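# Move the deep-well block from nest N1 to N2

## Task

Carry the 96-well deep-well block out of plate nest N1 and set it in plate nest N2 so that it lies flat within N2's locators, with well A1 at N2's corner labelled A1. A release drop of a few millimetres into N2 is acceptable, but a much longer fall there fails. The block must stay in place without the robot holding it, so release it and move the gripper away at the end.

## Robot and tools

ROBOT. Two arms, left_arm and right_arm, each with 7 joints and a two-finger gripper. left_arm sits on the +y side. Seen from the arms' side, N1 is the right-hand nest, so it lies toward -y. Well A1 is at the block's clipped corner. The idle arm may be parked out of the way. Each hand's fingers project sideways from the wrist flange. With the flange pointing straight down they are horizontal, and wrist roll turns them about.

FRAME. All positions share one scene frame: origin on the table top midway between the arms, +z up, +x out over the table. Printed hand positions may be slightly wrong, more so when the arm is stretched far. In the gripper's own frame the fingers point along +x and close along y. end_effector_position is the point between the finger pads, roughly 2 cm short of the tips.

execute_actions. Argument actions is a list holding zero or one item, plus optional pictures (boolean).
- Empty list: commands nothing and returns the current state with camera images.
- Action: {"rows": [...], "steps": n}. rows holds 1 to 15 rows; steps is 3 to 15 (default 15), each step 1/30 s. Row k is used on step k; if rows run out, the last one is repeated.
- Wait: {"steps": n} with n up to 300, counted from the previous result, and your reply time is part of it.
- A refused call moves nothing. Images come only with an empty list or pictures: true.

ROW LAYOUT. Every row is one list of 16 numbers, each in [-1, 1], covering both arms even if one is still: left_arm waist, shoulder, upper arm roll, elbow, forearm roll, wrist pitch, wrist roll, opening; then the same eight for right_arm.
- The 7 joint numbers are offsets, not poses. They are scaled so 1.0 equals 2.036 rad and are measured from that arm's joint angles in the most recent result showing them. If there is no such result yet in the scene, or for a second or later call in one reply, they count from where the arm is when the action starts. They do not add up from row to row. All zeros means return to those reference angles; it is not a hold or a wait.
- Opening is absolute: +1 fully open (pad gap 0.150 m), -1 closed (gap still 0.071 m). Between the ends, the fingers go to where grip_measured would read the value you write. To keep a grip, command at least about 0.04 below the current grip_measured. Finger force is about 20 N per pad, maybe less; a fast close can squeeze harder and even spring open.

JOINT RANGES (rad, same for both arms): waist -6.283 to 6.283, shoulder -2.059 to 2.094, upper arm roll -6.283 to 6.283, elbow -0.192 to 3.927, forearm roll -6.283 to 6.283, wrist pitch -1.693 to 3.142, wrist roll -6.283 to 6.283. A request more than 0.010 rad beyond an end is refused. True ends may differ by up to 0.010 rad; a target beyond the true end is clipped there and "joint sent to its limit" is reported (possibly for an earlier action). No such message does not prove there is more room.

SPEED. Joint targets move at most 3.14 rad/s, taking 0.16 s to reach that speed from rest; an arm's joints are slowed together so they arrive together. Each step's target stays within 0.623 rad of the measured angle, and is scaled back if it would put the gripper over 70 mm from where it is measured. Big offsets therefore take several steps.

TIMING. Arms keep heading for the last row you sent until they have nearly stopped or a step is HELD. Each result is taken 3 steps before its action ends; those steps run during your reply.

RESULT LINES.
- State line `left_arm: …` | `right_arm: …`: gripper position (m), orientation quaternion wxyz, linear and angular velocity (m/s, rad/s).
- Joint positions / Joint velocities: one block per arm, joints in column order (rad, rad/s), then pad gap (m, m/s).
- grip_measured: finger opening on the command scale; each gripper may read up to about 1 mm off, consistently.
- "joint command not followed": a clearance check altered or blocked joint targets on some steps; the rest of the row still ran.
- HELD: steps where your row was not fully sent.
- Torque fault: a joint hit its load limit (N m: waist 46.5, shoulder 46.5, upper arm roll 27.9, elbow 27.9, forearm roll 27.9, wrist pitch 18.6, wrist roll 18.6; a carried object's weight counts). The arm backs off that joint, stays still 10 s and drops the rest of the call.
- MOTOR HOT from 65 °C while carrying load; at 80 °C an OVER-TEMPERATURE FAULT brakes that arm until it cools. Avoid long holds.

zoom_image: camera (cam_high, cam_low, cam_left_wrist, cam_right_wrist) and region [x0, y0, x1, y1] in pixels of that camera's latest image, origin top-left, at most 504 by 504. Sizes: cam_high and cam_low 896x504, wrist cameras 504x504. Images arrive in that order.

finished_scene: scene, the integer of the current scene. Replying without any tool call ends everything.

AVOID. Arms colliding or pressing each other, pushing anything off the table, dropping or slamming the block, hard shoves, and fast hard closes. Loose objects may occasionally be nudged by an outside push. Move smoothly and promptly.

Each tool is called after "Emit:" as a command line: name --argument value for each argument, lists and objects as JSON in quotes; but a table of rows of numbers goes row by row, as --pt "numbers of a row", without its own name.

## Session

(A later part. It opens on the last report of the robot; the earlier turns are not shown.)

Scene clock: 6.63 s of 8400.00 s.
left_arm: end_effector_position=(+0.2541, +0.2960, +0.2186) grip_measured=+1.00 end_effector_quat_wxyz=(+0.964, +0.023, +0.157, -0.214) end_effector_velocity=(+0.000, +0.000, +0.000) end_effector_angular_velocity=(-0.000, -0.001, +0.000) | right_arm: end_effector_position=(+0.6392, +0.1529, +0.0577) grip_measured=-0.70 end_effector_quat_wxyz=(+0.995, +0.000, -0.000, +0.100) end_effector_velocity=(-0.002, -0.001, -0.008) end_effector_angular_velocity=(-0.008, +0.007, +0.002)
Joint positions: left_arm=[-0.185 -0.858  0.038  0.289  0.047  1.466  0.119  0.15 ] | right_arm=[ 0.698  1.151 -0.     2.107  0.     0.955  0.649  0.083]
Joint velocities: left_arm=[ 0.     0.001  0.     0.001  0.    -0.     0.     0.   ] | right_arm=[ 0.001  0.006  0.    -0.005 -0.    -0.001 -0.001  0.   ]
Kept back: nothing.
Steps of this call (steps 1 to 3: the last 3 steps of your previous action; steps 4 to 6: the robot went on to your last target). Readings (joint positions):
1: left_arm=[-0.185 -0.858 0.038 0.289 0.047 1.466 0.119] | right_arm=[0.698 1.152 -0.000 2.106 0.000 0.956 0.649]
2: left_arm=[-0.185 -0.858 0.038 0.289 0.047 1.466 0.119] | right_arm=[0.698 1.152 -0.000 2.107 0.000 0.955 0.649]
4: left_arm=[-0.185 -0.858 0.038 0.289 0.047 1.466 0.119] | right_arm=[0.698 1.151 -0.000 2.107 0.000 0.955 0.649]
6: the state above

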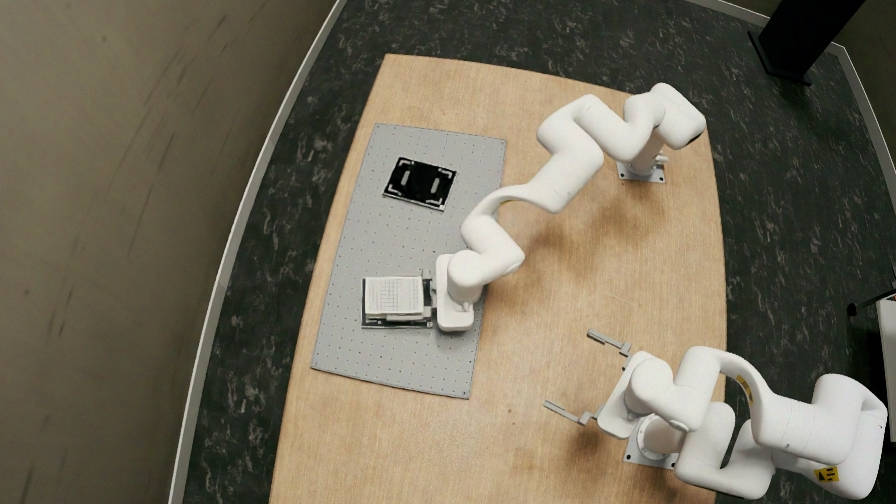

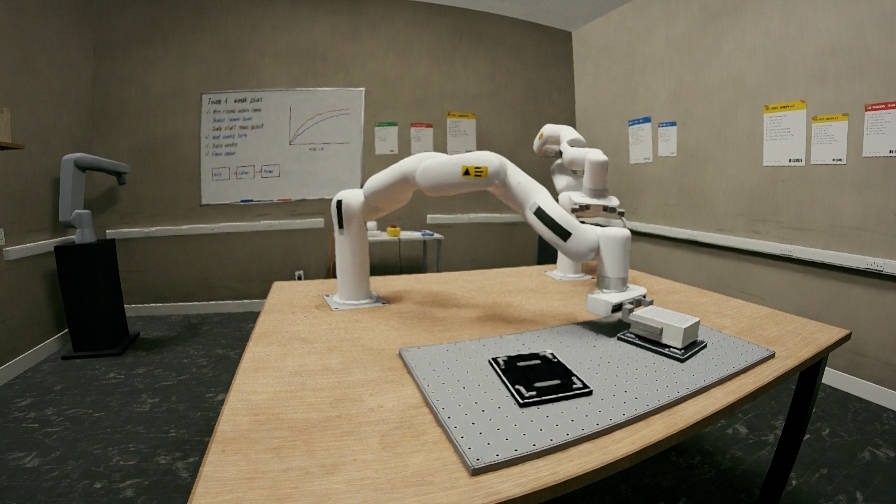

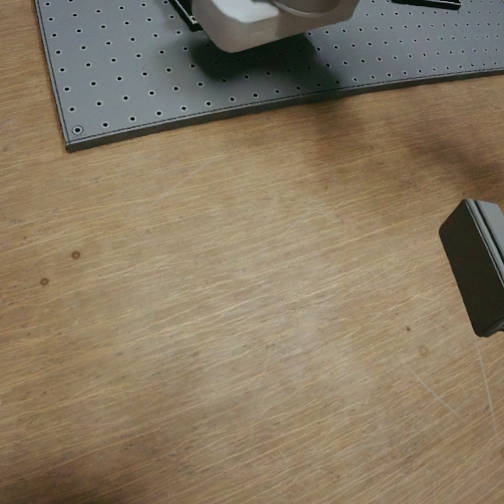

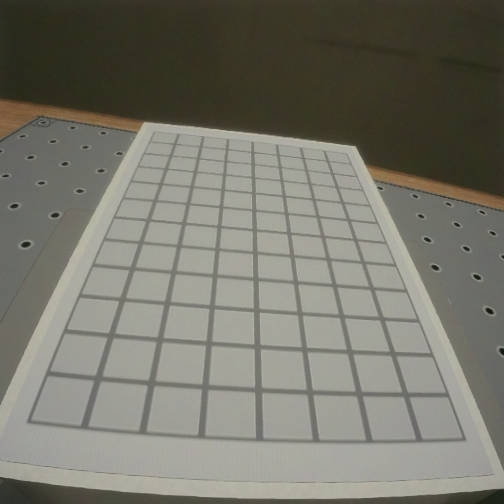

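Emit:
execute_actions --actions '[{"rows": [[0,0,0,0,0,0,0,1,0.0004,0.0016,0,0.0023,0,0.0007,0.0016,-0.8],[0,0,0,0,0,0,0,1,0.0008,0.0032,0,0.0046,0,0.0014,0.0032,-0.8],[0,0,0,0,0,0,0,1,0.0012,0.0049,0,0.007,0,0.0021,0.0049,-0.8],[0,0,0,0,0,0,0,1,0.0016,0.0065,0,0.0093,0,0.0028,0.0065,-0.8]], "steps": 15}]' --pictures true

Emit:
zoom_image --camera "cam_high" --region '[345, 260, 445, 340]'

Emit:
zoom_image --camera "cam_high" --region '[355, 298, 395, 333]'

Emit:
zoom_image --camera "cam_low" --region '[655, 325, 715, 365]'

Emit:
zoom_image --camera "cam_low" --region '[610, 312, 670, 352]'

Scene clock: 7.53 s of 8400.00 s.
left_arm: end_effector_position=(+0.2541, +0.2960, +0.2186) grip_measured=+1.00 end_effector_quat_wxyz=(+0.964, +0.023, +0.157, -0.214) end_effector_velocity=(+0.000, -0.000, +0.000) end_effector_angular_velocity=(-0.000, -0.000, -0.000) | right_arm: end_effector_position=(+0.6389, +0.1542, +0.0556) grip_measured=-0.70 end_effector_quat_wxyz=(+0.995, +0.000, -0.000, +0.095) end_effector_velocity=(+0.004, -0.002, +0.006) end_effector_angular_velocity=(+0.006, -0.007, -0.007)
Joint positions: left_arm=[-0.185 -0.858  0.038  0.289  0.047  1.466  0.119  0.15 ] | right_arm=[ 0.701  1.164 -0.     2.126  0.     0.961  0.662  0.083]
Joint velocities: left_arm=[-0.    -0.     0.     0.001  0.     0.     0.     0.   ] | right_arm=[-0.003 -0.004 -0.002  0.005  0.002 -0.     0.002  0.   ]
Steps of this call (steps 1 to 15: the robot went on to your last target; steps 16 to 27: the first 12 steps of this action). Readings (joint positions):
16: left_arm=[-0.185 -0.858 0.038 0.289 0.047 1.466 0.119] | right_arm=[0.698 1.152 -0.000 2.107 0.000 0.956 0.649]
17: left_arm=[-0.185 -0.858 0.038 0.289 0.047 1.466 0.119] | right_arm=[0.698 1.153 -0.000 2.108 0.000 0.956 0.650]
19: left_arm=[-0.185 -0.858 0.038 0.289 0.047 1.466 0.119] | right_arm=[0.699 1.157 -0.000 2.115 0.000 0.958 0.655]
23: left_arm=[-0.185 -0.858 0.038 0.289 0.047 1.466 0.119] | right_arm=[0.701 1.164 0.000 2.125 0.000 0.961 0.661]
27: the state above

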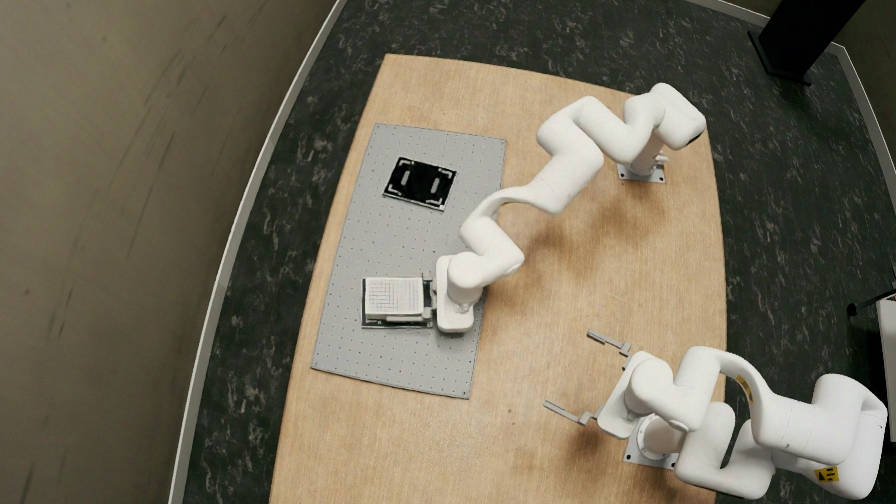

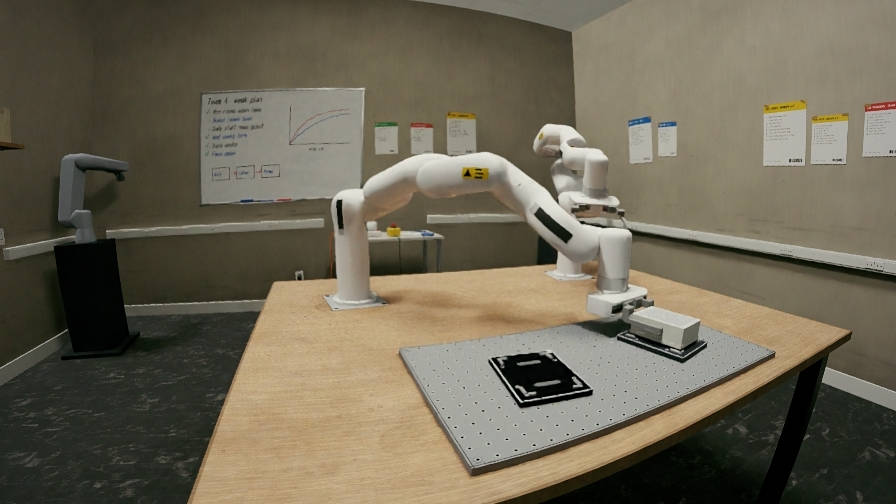

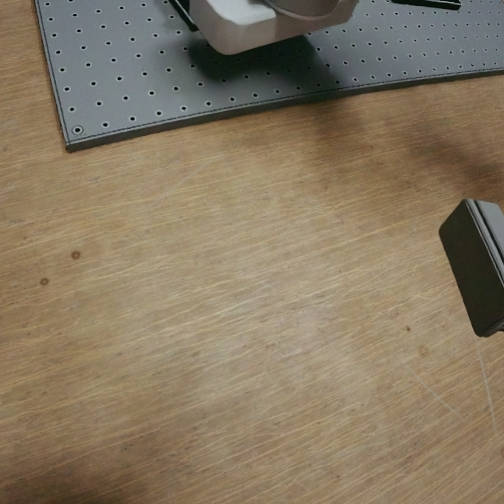

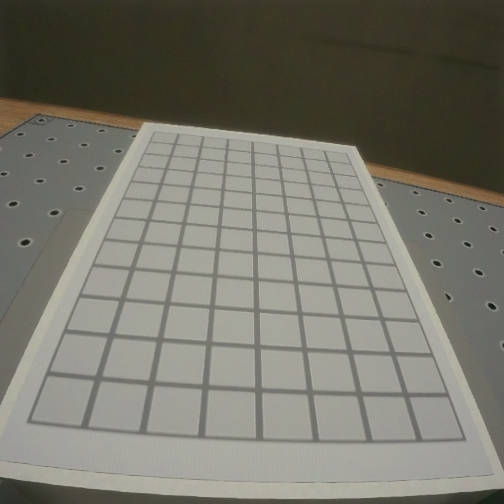

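Region (345, 260, 445, 340) of cam_high's 896x504 image, scaled by 5.040, with more detail than that image has; it fills the top 403 rows of this view, and the rest is white.

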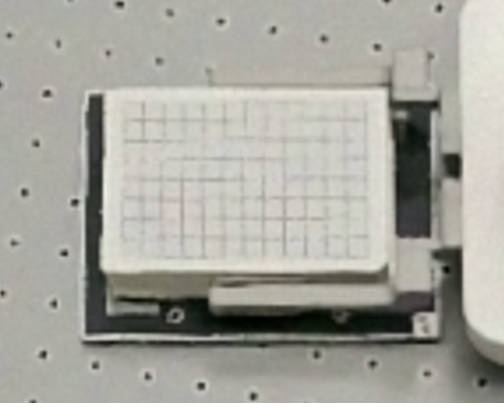

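Region (355, 298, 395, 333) of cam_high's 896x504 image, scaled by 12.600, with more detail than that image has; it fills the top 441 rows of this view, and the rest is white.

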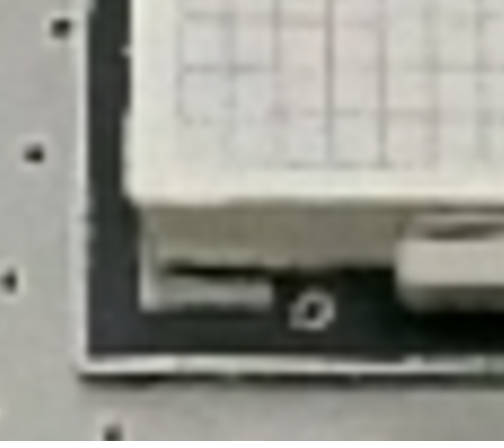

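Region (655, 325, 715, 365) of cam_low's 896x504 image, scaled by 8.400, with more detail than that image has.

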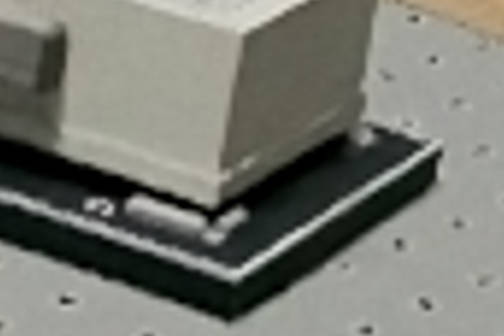

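Region (610, 312, 670, 352) of cam_low's 896x504 image, scaled by 8.400, with more detail than that image has.

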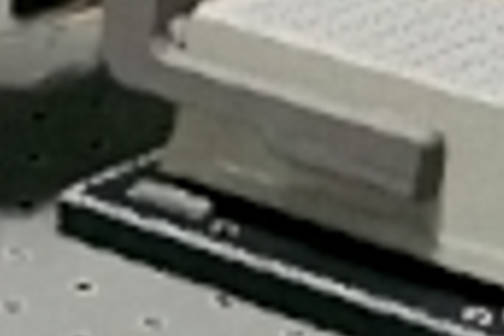

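Emit:
execute_actions --actions '[{"rows": [[0,0,0,0,0,0,0,1,0,0.0007,0,0.0003,0,-0.0003,0,-0.8],[0,0,0,0,0,0,0,1,0,0.0013,0,0.0007,0,-0.0006,0,-0.8],[0,0,0,0,0,0,0,1,0,0.002,0,0.001,0,-0.001,0,-0.8],[0,0,0,0,0,0,0,1,0,0.0026,0,0.0013,0,-0.0013,0,-0.8],[0,0,0,0,0,0,0,1,0,0.0033,0,0.0017,0,-0.0016,0,-0.8],[0,0,0,0,0,0,0,1,0,0.004,0,0.002,0,-0.002,0,-0.8],[0,0,0,0,0,0,0,1,0,0.0046,0,0.0024,0,-0.0022,0,-0.8],[0,0,0,0,0,0,0,1,0,0.0053,0,0.0027,0,-0.0026,0,-0.8],[0,0,0,0,0,0,0,1,0,0.006,0,0.0031,0,-0.0029,0,-0.8],[0,0,0,0,0,0,0,1,0,0.0066,0,0.0034,0,-0.0032,0,-0.8]], "steps": 15}]'

Emit:
execute_actions --actions '[{"steps": 6}]' --pictures true

Emit:
zoom_image --camera "cam_high" --region '[345, 260, 445, 340]'

Emit:
zoom_image --camera "cam_low" --region '[655, 325, 715, 365]'

Emit:
zoom_image --camera "cam_low" --region '[610, 312, 670, 352]'

Scene clock: 8.17 s of 8400.00 s.
left_arm: end_effector_position=(+0.2541, +0.2960, +0.2186) grip_measured=+1.00 end_effector_quat_wxyz=(+0.964, +0.023, +0.157, -0.214) end_effector_velocity=(+0.000, -0.000, +0.001) end_effector_angular_velocity=(-0.001, -0.001, +0.000) | right_arm: end_effector_position=(+0.6387, +0.1543, +0.0499) grip_measured=-0.70 end_effector_quat_wxyz=(+0.995, +0.000, -0.000, +0.095) end_effector_velocity=(-0.002, +0.004, -0.004) end_effector_angular_velocity=(+0.008, -0.002, +0.003)
Joint positions: left_arm=[-0.185 -0.858  0.038  0.289  0.047  1.466  0.119  0.15 ] | right_arm=[ 0.701  1.177 -0.     2.132  0.     0.955  0.662  0.083]
Joint velocities: left_arm=[ 0.     0.     0.001  0.001 -0.     0.     0.     0.   ] | right_arm=[ 0.003  0.015  0.004  0.012  0.    -0.01   0.001  0.   ]
Steps of this call (steps 1 to 3: the last 3 steps of your previous action; steps 4 to 7: the robot went on to your last target; steps 8 to 19: the first 12 steps of this action). Readings (joint positions):
8: left_arm=[-0.185 -0.858 0.038 0.289 0.047 1.466 0.119] | right_arm=[0.701 1.164 -0.000 2.126 0.000 0.961 0.662]
9: left_arm=[-0.185 -0.858 0.038 0.289 0.047 1.466 0.119] | right_arm=[0.701 1.165 -0.000 2.126 0.000 0.961 0.662]
11: left_arm=[-0.185 -0.858 0.038 0.289 0.047 1.466 0.119] | right_arm=[0.701 1.167 -0.000 2.127 0.000 0.960 0.662]
15: left_arm=[-0.185 -0.858 0.038 0.289 0.047 1.466 0.119] | right_arm=[0.701 1.172 -0.000 2.129 0.000 0.957 0.662]
19: the state above

Scene clock: 8.37 s of 8400.00 s.
left_arm: end_effector_position=(+0.2541, +0.2960, +0.2186) grip_measured=+1.00 end_effector_quat_wxyz=(+0.964, +0.023, +0.157, -0.214) end_effector_velocity=(+0.000, -0.000, +0.000) end_effector_angular_velocity=(-0.000, -0.000, -0.000) | right_arm: end_effector_position=(+0.6387, +0.1545, +0.0498) grip_measured=-0.70 end_effector_quat_wxyz=(+0.995, +0.000, -0.000, +0.095) end_effector_velocity=(-0.000, -0.000, -0.001) end_effector_angular_velocity=(+0.001, +0.001, -0.002)
Joint positions: left_arm=[-0.185 -0.858  0.038  0.289  0.047  1.466  0.119  0.15 ] | right_arm=[0.701 1.178 0.    2.133 0.    0.955 0.662 0.083]
Joint velocities: left_arm=[-0. -0.  0.  0. -0.  0. -0.  0.] | right_arm=[-0.     0.002 -0.     0.     0.002 -0.001  0.001 -0.   ]
Kept back: nothing.
Steps of this call (steps 1 to 3: the last 3 steps of your previous action; steps 4 to 6: the robot went on to your last target). Readings (joint positions):
1: left_arm=[-0.185 -0.858 0.038 0.289 0.047 1.466 0.119] | right_arm=[0.701 1.177 0.000 2.132 0.000 0.955 0.662]
2: left_arm=[-0.185 -0.858 0.038 0.289 0.047 1.466 0.119] | right_arm=[0.702 1.177 0.000 2.133 0.000 0.955 0.662]
4: left_arm=[-0.185 -0.858 0.038 0.289 0.047 1.466 0.119] | right_arm=[0.701 1.178 0.000 2.133 0.000 0.955 0.662]
6: the state above

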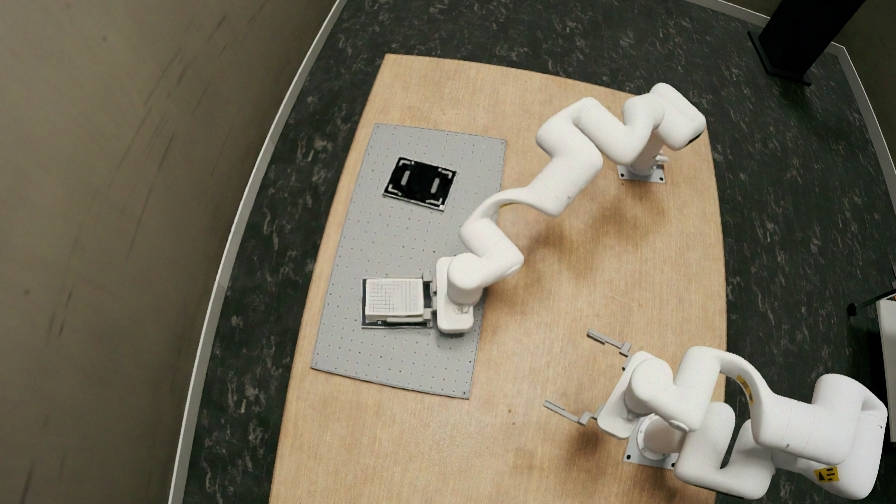

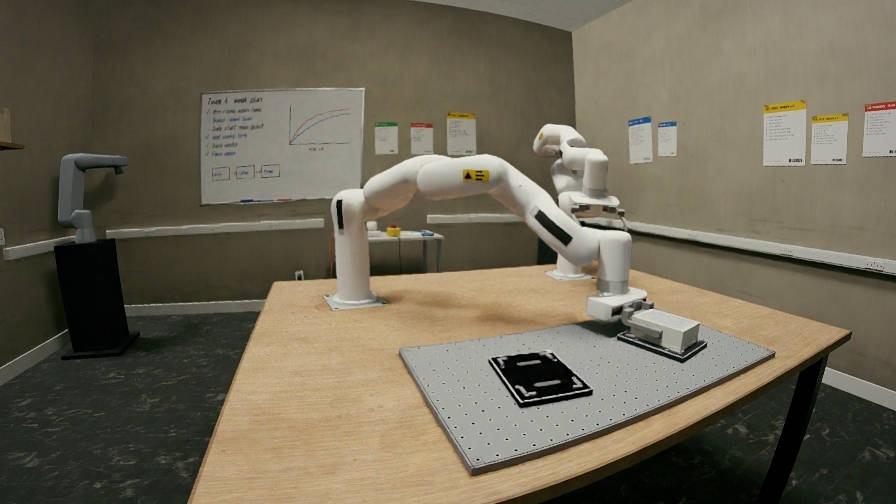

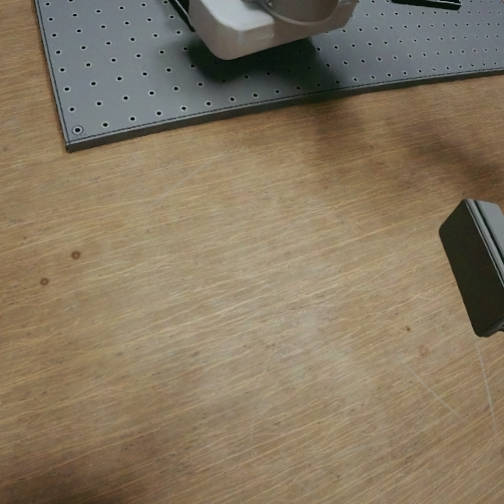

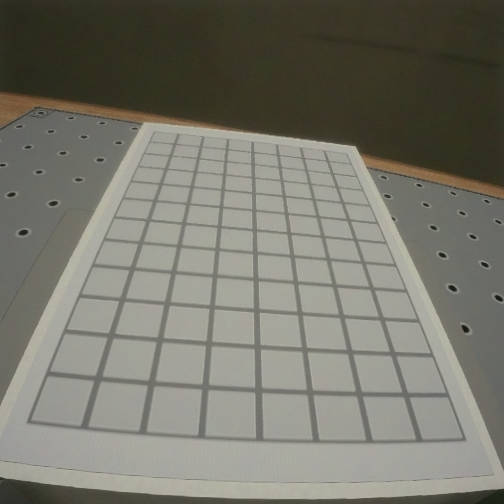

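Region (345, 260, 445, 340) of cam_high's 896x504 image, scaled by 5.040, with more detail than that image has; it fills the top 403 rows of this view, and the rest is white.

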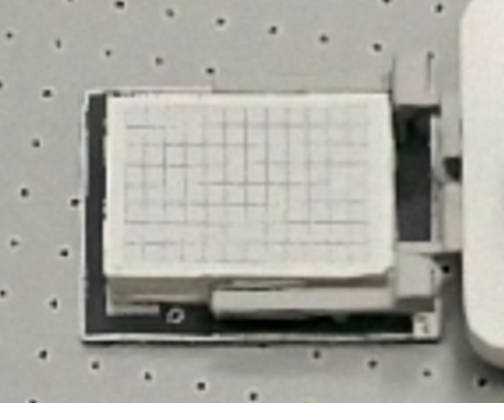

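Region (655, 325, 715, 365) of cam_low's 896x504 image, scaled by 8.400, with more detail than that image has.

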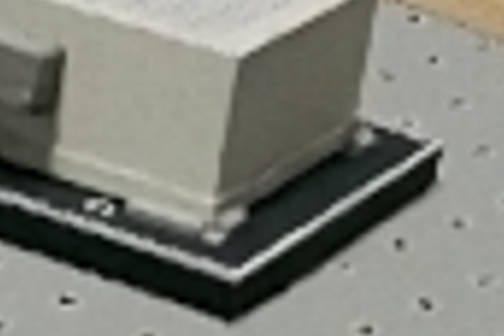

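Region (610, 312, 670, 352) of cam_low's 896x504 image, scaled by 8.400, with more detail than that image has.

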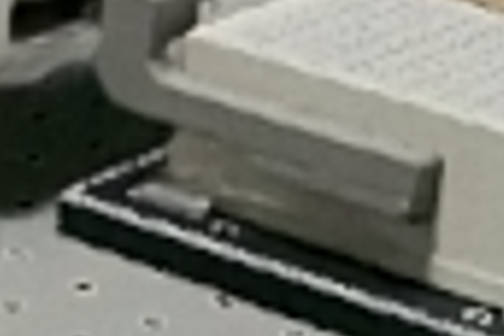

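Emit:
execute_actions --actions '[{"rows": [[0,0,0,0,0,0,0,1,0,0.0005,0,0.0003,0,-0.0003,0,-0.8],[0,0,0,0,0,0,0,1,0,0.001,0,0.0005,0,-0.0005,0,-0.8],[0,0,0,0,0,0,0,1,0,0.0012,0,0.0006,0,-0.0006,0,-0.78],[0,0,0,0,0,0,0,1,0,0.0012,0,0.0006,0,-0.0006,0,-0.74],[0,0,0,0,0,0,0,1,0,0.0012,0,0.0006,0,-0.0006,0,-0.71],[0,0,0,0,0,0,0,1,0,0.0012,0,0.0006,0,-0.0006,0,-0.68],[0,0,0,0,0,0,0,1,0,0.0012,0,0.0006,0,-0.0006,0,-0.65],[0,0,0,0,0,0,0,1,0,0.0012,0,0.0006,0,-0.0006,0,-0.6],[0,0,0,0,0,0,0,1,0,0.0012,0,0.0006,0,-0.0006,0,-0.5],[0,0,0,0,0,0,0,1,0,0.0012,0,0.0006,0,-0.0006,0,-0.3],[0,0,0,0,0,0,0,1,0,0.0012,0,0.0006,0,-0.0006,0,0],[0,0,0,0,0,0,0,1,0,0.0012,0,0.0006,0,-0.0006,0,0.3],[0,0,0,0,0,0,0,1,0,0.0012,0,0.0006,0,-0.0006,0,0.6],[0,0,0,0,0,0,0,1,0,0.0012,0,0.0006,0,-0.0006,0,1]], "steps": 15}]'

Emit:
execute_actions --actions '[{"rows": [[0,0,0,0,0,0,0,1,0,-0.002,0,-0.001,0,0.001,0,1],[0,0,0,0,0,0,0,1,0,-0.006,0,-0.003,0,0.003,0,1],[0,0,0,0,0,0,0,1,0,-0.012,0,-0.006,0,0.006,0,1],[0,0,0,0,0,0,0,1,0,-0.02,0,-0.01,0,0.01,0,1],[0,0,0,0,0,0,0,1,0,-0.029,0,-0.015,0,0.014,0,1],[0,0,0,0,0,0,0,1,0,-0.039,0,-0.021,0,0.018,0,1],[0,0,0,0,0,0,0,1,0,-0.05,0,-0.028,0,0.022,0,1],[0,0,0,0,0,0,0,1,0,-0.062,0,-0.037,0,0.025,0,1],[0,0,0,0,0,0,0,1,0,-0.076,0,-0.05,0,0.026,0,1],[0,0,0,0,0,0,0,1,-0.005,-0.094,0,-0.072,0,0.022,0,1],[0,0,0,0,0,0,0,1,-0.015,-0.116,0,-0.102,0,0.014,0,1],[0,0,0,0,0,0,0,1,-0.03,-0.142,0,-0.14,0,0.002,0,1],[0,0,0,0,0,0,0,1,-0.05,-0.17,0,-0.182,0,-0.012,0,1],[0,0,0,0,0,0,0,1,-0.075,-0.2,0,-0.228,0,-0.028,0,1],[0,0,0,0,0,0,0,1,-0.2,-0.38,0,-0.53,0,-0.15,0,1]], "steps": 15}]'

Emit:
execute_actions --actions '[{"steps": 30}]' --pictures true

Emit:
zoom_image --camera "cam_high" --region '[345, 260, 445, 340]'

Emit:
zoom_image --camera "cam_low" --region '[610, 300, 720, 368]'

Emit:
zoom_image --camera "cam_left_wrist" --region '[150, 0, 310, 50]'

Scene clock: 9.27 s of 8400.00 s.
left_arm: end_effector_position=(+0.2541, +0.2960, +0.2186) grip_measured=+1.00 end_effector_quat_wxyz=(+0.964, +0.023, +0.157, -0.214) end_effector_velocity=(-0.000, +0.000, -0.000) end_effector_angular_velocity=(-0.000, +0.001, +0.001) | right_arm: end_effector_position=(+0.6392, +0.1538, +0.0485) grip_measured=-0.12 end_effector_quat_wxyz=(+0.996, -0.000, -0.000, +0.095) end_effector_velocity=(-0.004, +0.005, +0.001) end_effector_angular_velocity=(+0.004, +0.001, +0.007)
Joint positions: left_arm=[-0.185 -0.858  0.038  0.289  0.047  1.466  0.119  0.15 ] | right_arm=[ 0.701  1.18  -0.001  2.134  0.     0.953  0.662  0.106]
Joint velocities: left_arm=[ 0.     0.     0.001 -0.001  0.     0.     0.     0.   ] | right_arm=[ 0.005 -0.001  0.005  0.001 -0.001 -0.    -0.     0.189]
Steps of this call (steps 1 to 15: the robot went on to your last target; steps 16 to 27: the first 12 steps of this action). Readings (joint positions):
16: left_arm=[-0.185 -0.858 0.038 0.289 0.047 1.466 0.119] | right_arm=[0.701 1.178 -0.000 2.133 0.000 0.954 0.662]
17: left_arm=[-0.185 -0.858 0.038 0.289 0.047 1.466 0.119] | right_arm=[0.701 1.178 -0.000 2.133 0.000 0.954 0.662]
19: left_arm=[-0.185 -0.858 0.038 0.289 0.047 1.466 0.119] | right_arm=[0.701 1.179 -0.000 2.134 0.000 0.954 0.662]
23: left_arm=[-0.185 -0.858 0.038 0.289 0.047 1.466 0.119] | right_arm=[0.701 1.180 -0.001 2.134 0.000 0.953 0.662]
27: the state above

Scene clock: 9.77 s of 8400.00 s.
left_arm: end_effector_position=(+0.2541, +0.2960, +0.2186) grip_measured=+1.00 end_effector_quat_wxyz=(+0.964, +0.023, +0.157, -0.214) end_effector_velocity=(+0.000, -0.000, +0.001) end_effector_angular_velocity=(-0.000, -0.002, -0.000) | right_arm: end_effector_position=(+0.6353, +0.1471, +0.1123) grip_measured=+1.00 end_effector_quat_wxyz=(+0.996, +0.002, -0.001, +0.094) end_effector_velocity=(-0.017, -0.153, +0.211) end_effector_angular_velocity=(+0.018, +0.040, -0.117)
Joint positions: left_arm=[-0.185 -0.858  0.038  0.289  0.047  1.466  0.119  0.15 ] | right_arm=[0.698 1.015 0.001 2.018 0.    0.998 0.662 0.15 ]
Joint velocities: left_arm=[ 0.    -0.001 -0.     0.002  0.     0.     0.     0.   ] | right_arm=[-0.145 -0.917  0.048 -1.027  0.001 -0.097 -0.002  0.   ]
Steps of this call (steps 1 to 3: the last 3 steps of your previous action; steps 4 to 15: the first 12 steps of this action, its rows measured from where the robot was after step 3). Readings (joint positions):
3: left_arm=[-0.185 -0.858 0.038 0.289 0.047 1.466 0.119] | right_arm=[0.701 1.180 -0.000 2.134 0.000 0.953 0.662]
4: left_arm=[-0.185 -0.858 0.038 0.289 0.047 1.466 0.119] | right_arm=[0.701 1.180 -0.000 2.134 0.000 0.953 0.662]
5: left_arm=[-0.185 -0.858 0.038 0.289 0.047 1.466 0.119] | right_arm=[0.701 1.179 0.000 2.133 0.000 0.954 0.662]
7: left_arm=[-0.185 -0.858 0.038 0.289 0.047 1.466 0.119] | right_arm=[0.701 1.170 -0.000 2.126 0.000 0.960 0.662]
11: left_arm=[-0.185 -0.858 0.038 0.289 0.047 1.466 0.119] | right_arm=[0.701 1.114 -0.000 2.096 0.000 0.985 0.662]
15: the state above

Scene clock: 10.77 s of 8400.00 s.
left_arm: end_effector_position=(+0.2541, +0.2960, +0.2186) grip_measured=+1.00 end_effector_quat_wxyz=(+0.964, +0.023, +0.157, -0.214) end_effector_velocity=(-0.000, -0.000, -0.000) end_effector_angular_velocity=(+0.000, +0.000, -0.000) | right_arm: end_effector_position=(+0.6420, -0.2035, +0.1431) grip_measured=+1.00 end_effector_quat_wxyz=(+0.994, +0.001, -0.001, -0.106) end_effector_velocity=(-0.001, -0.007, -0.002) end_effector_angular_velocity=(-0.004, +0.003, -0.009)
Joint positions: left_arm=[-0.185 -0.858  0.038  0.289  0.047  1.466  0.119  0.15 ] | right_arm=[ 0.297  0.408  0.003  1.057 -0.     0.648  0.662  0.15 ]
Joint velocities: left_arm=[ 0.     0.001 -0.     0.     0.    -0.     0.     0.   ] | right_arm=[-0.003 -0.004 -0.007 -0.01   0.    -0.002 -0.     0.   ]
Kept back: nothing.
Steps of this call (steps 1 to 3: the last 3 steps of your previous action; steps 4 to 30: the robot went on to your last target). Readings (joint positions):
1: left_arm=[-0.185 -0.858 0.038 0.289 0.047 1.466 0.119] | right_arm=[0.690 0.983 0.003 1.979 0.000 0.992 0.662]
2: left_arm=[-0.185 -0.858 0.038 0.289 0.047 1.466 0.119] | right_arm=[0.676 0.949 0.005 1.934 0.000 0.981 0.662]
4: left_arm=[-0.185 -0.858 0.038 0.289 0.047 1.466 0.119] | right_arm=[0.635 0.891 0.003 1.854 0.000 0.951 0.662]
8: left_arm=[-0.185 -0.858 0.038 0.289 0.047 1.466 0.119] | right_arm=[0.556 0.785 -0.001 1.718 0.000 0.884 0.662]
30: the state above

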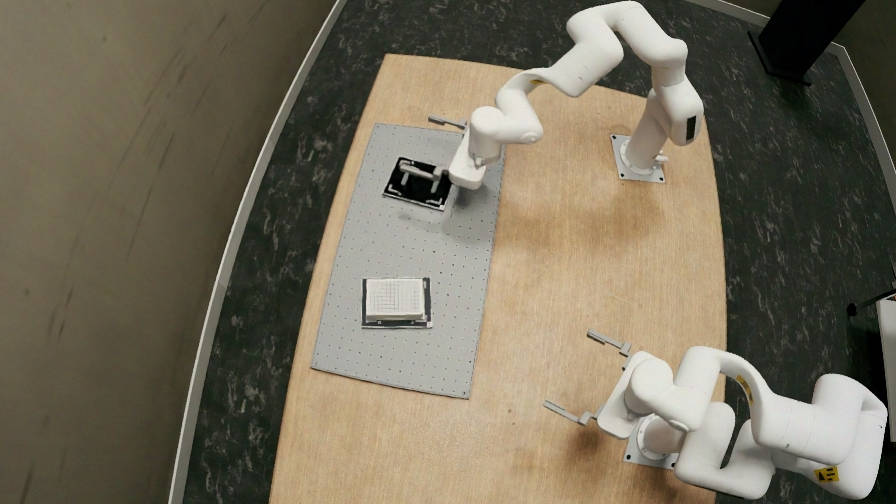

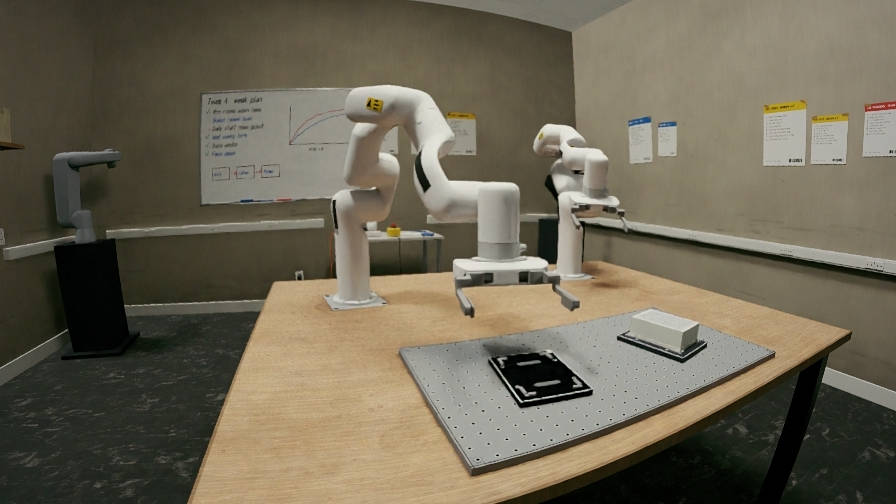

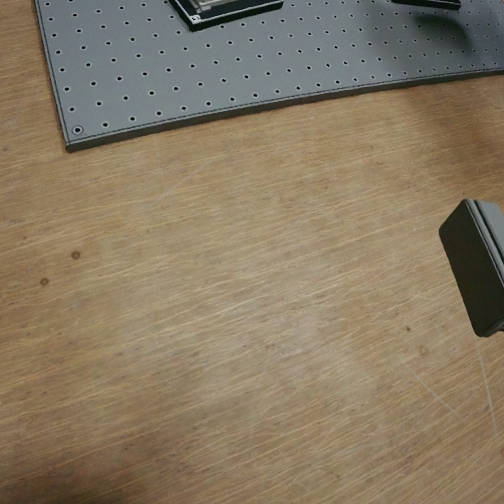

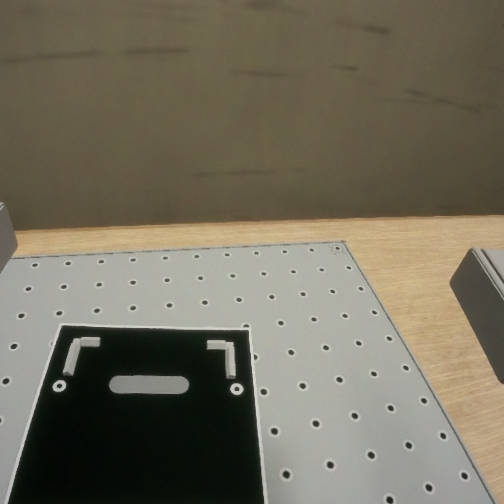

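Region (345, 260, 445, 340) of cam_high's 896x504 image, scaled by 5.040, with more detail than that image has; it fills the top 403 rows of this view, and the rest is white.

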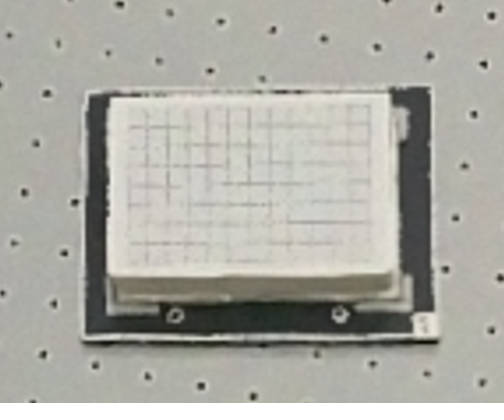

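Region (610, 300, 720, 368) of cam_low's 896x504 image, scaled by 4.582, with more detail than that image has; it fills the top 312 rows of this view, and the rest is white.

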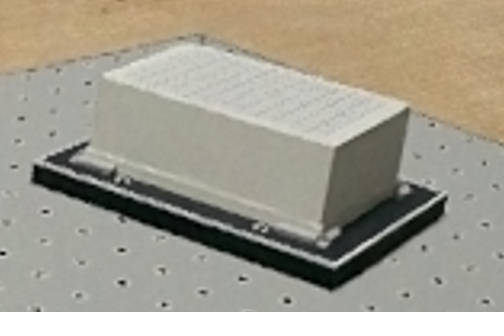

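Region (150, 0, 310, 50) of cam_left_wrist's 504x504 image, scaled by 3.150, with more detail than that image has; it fills the top 158 rows of this view, and the rest is white.

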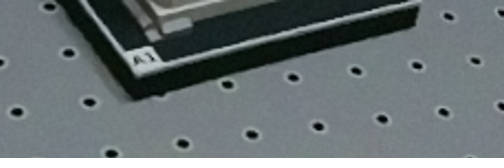

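The block looks seated inside the locators.

Emit:
finished_scene --scene 2

The scene is finished: the task was done.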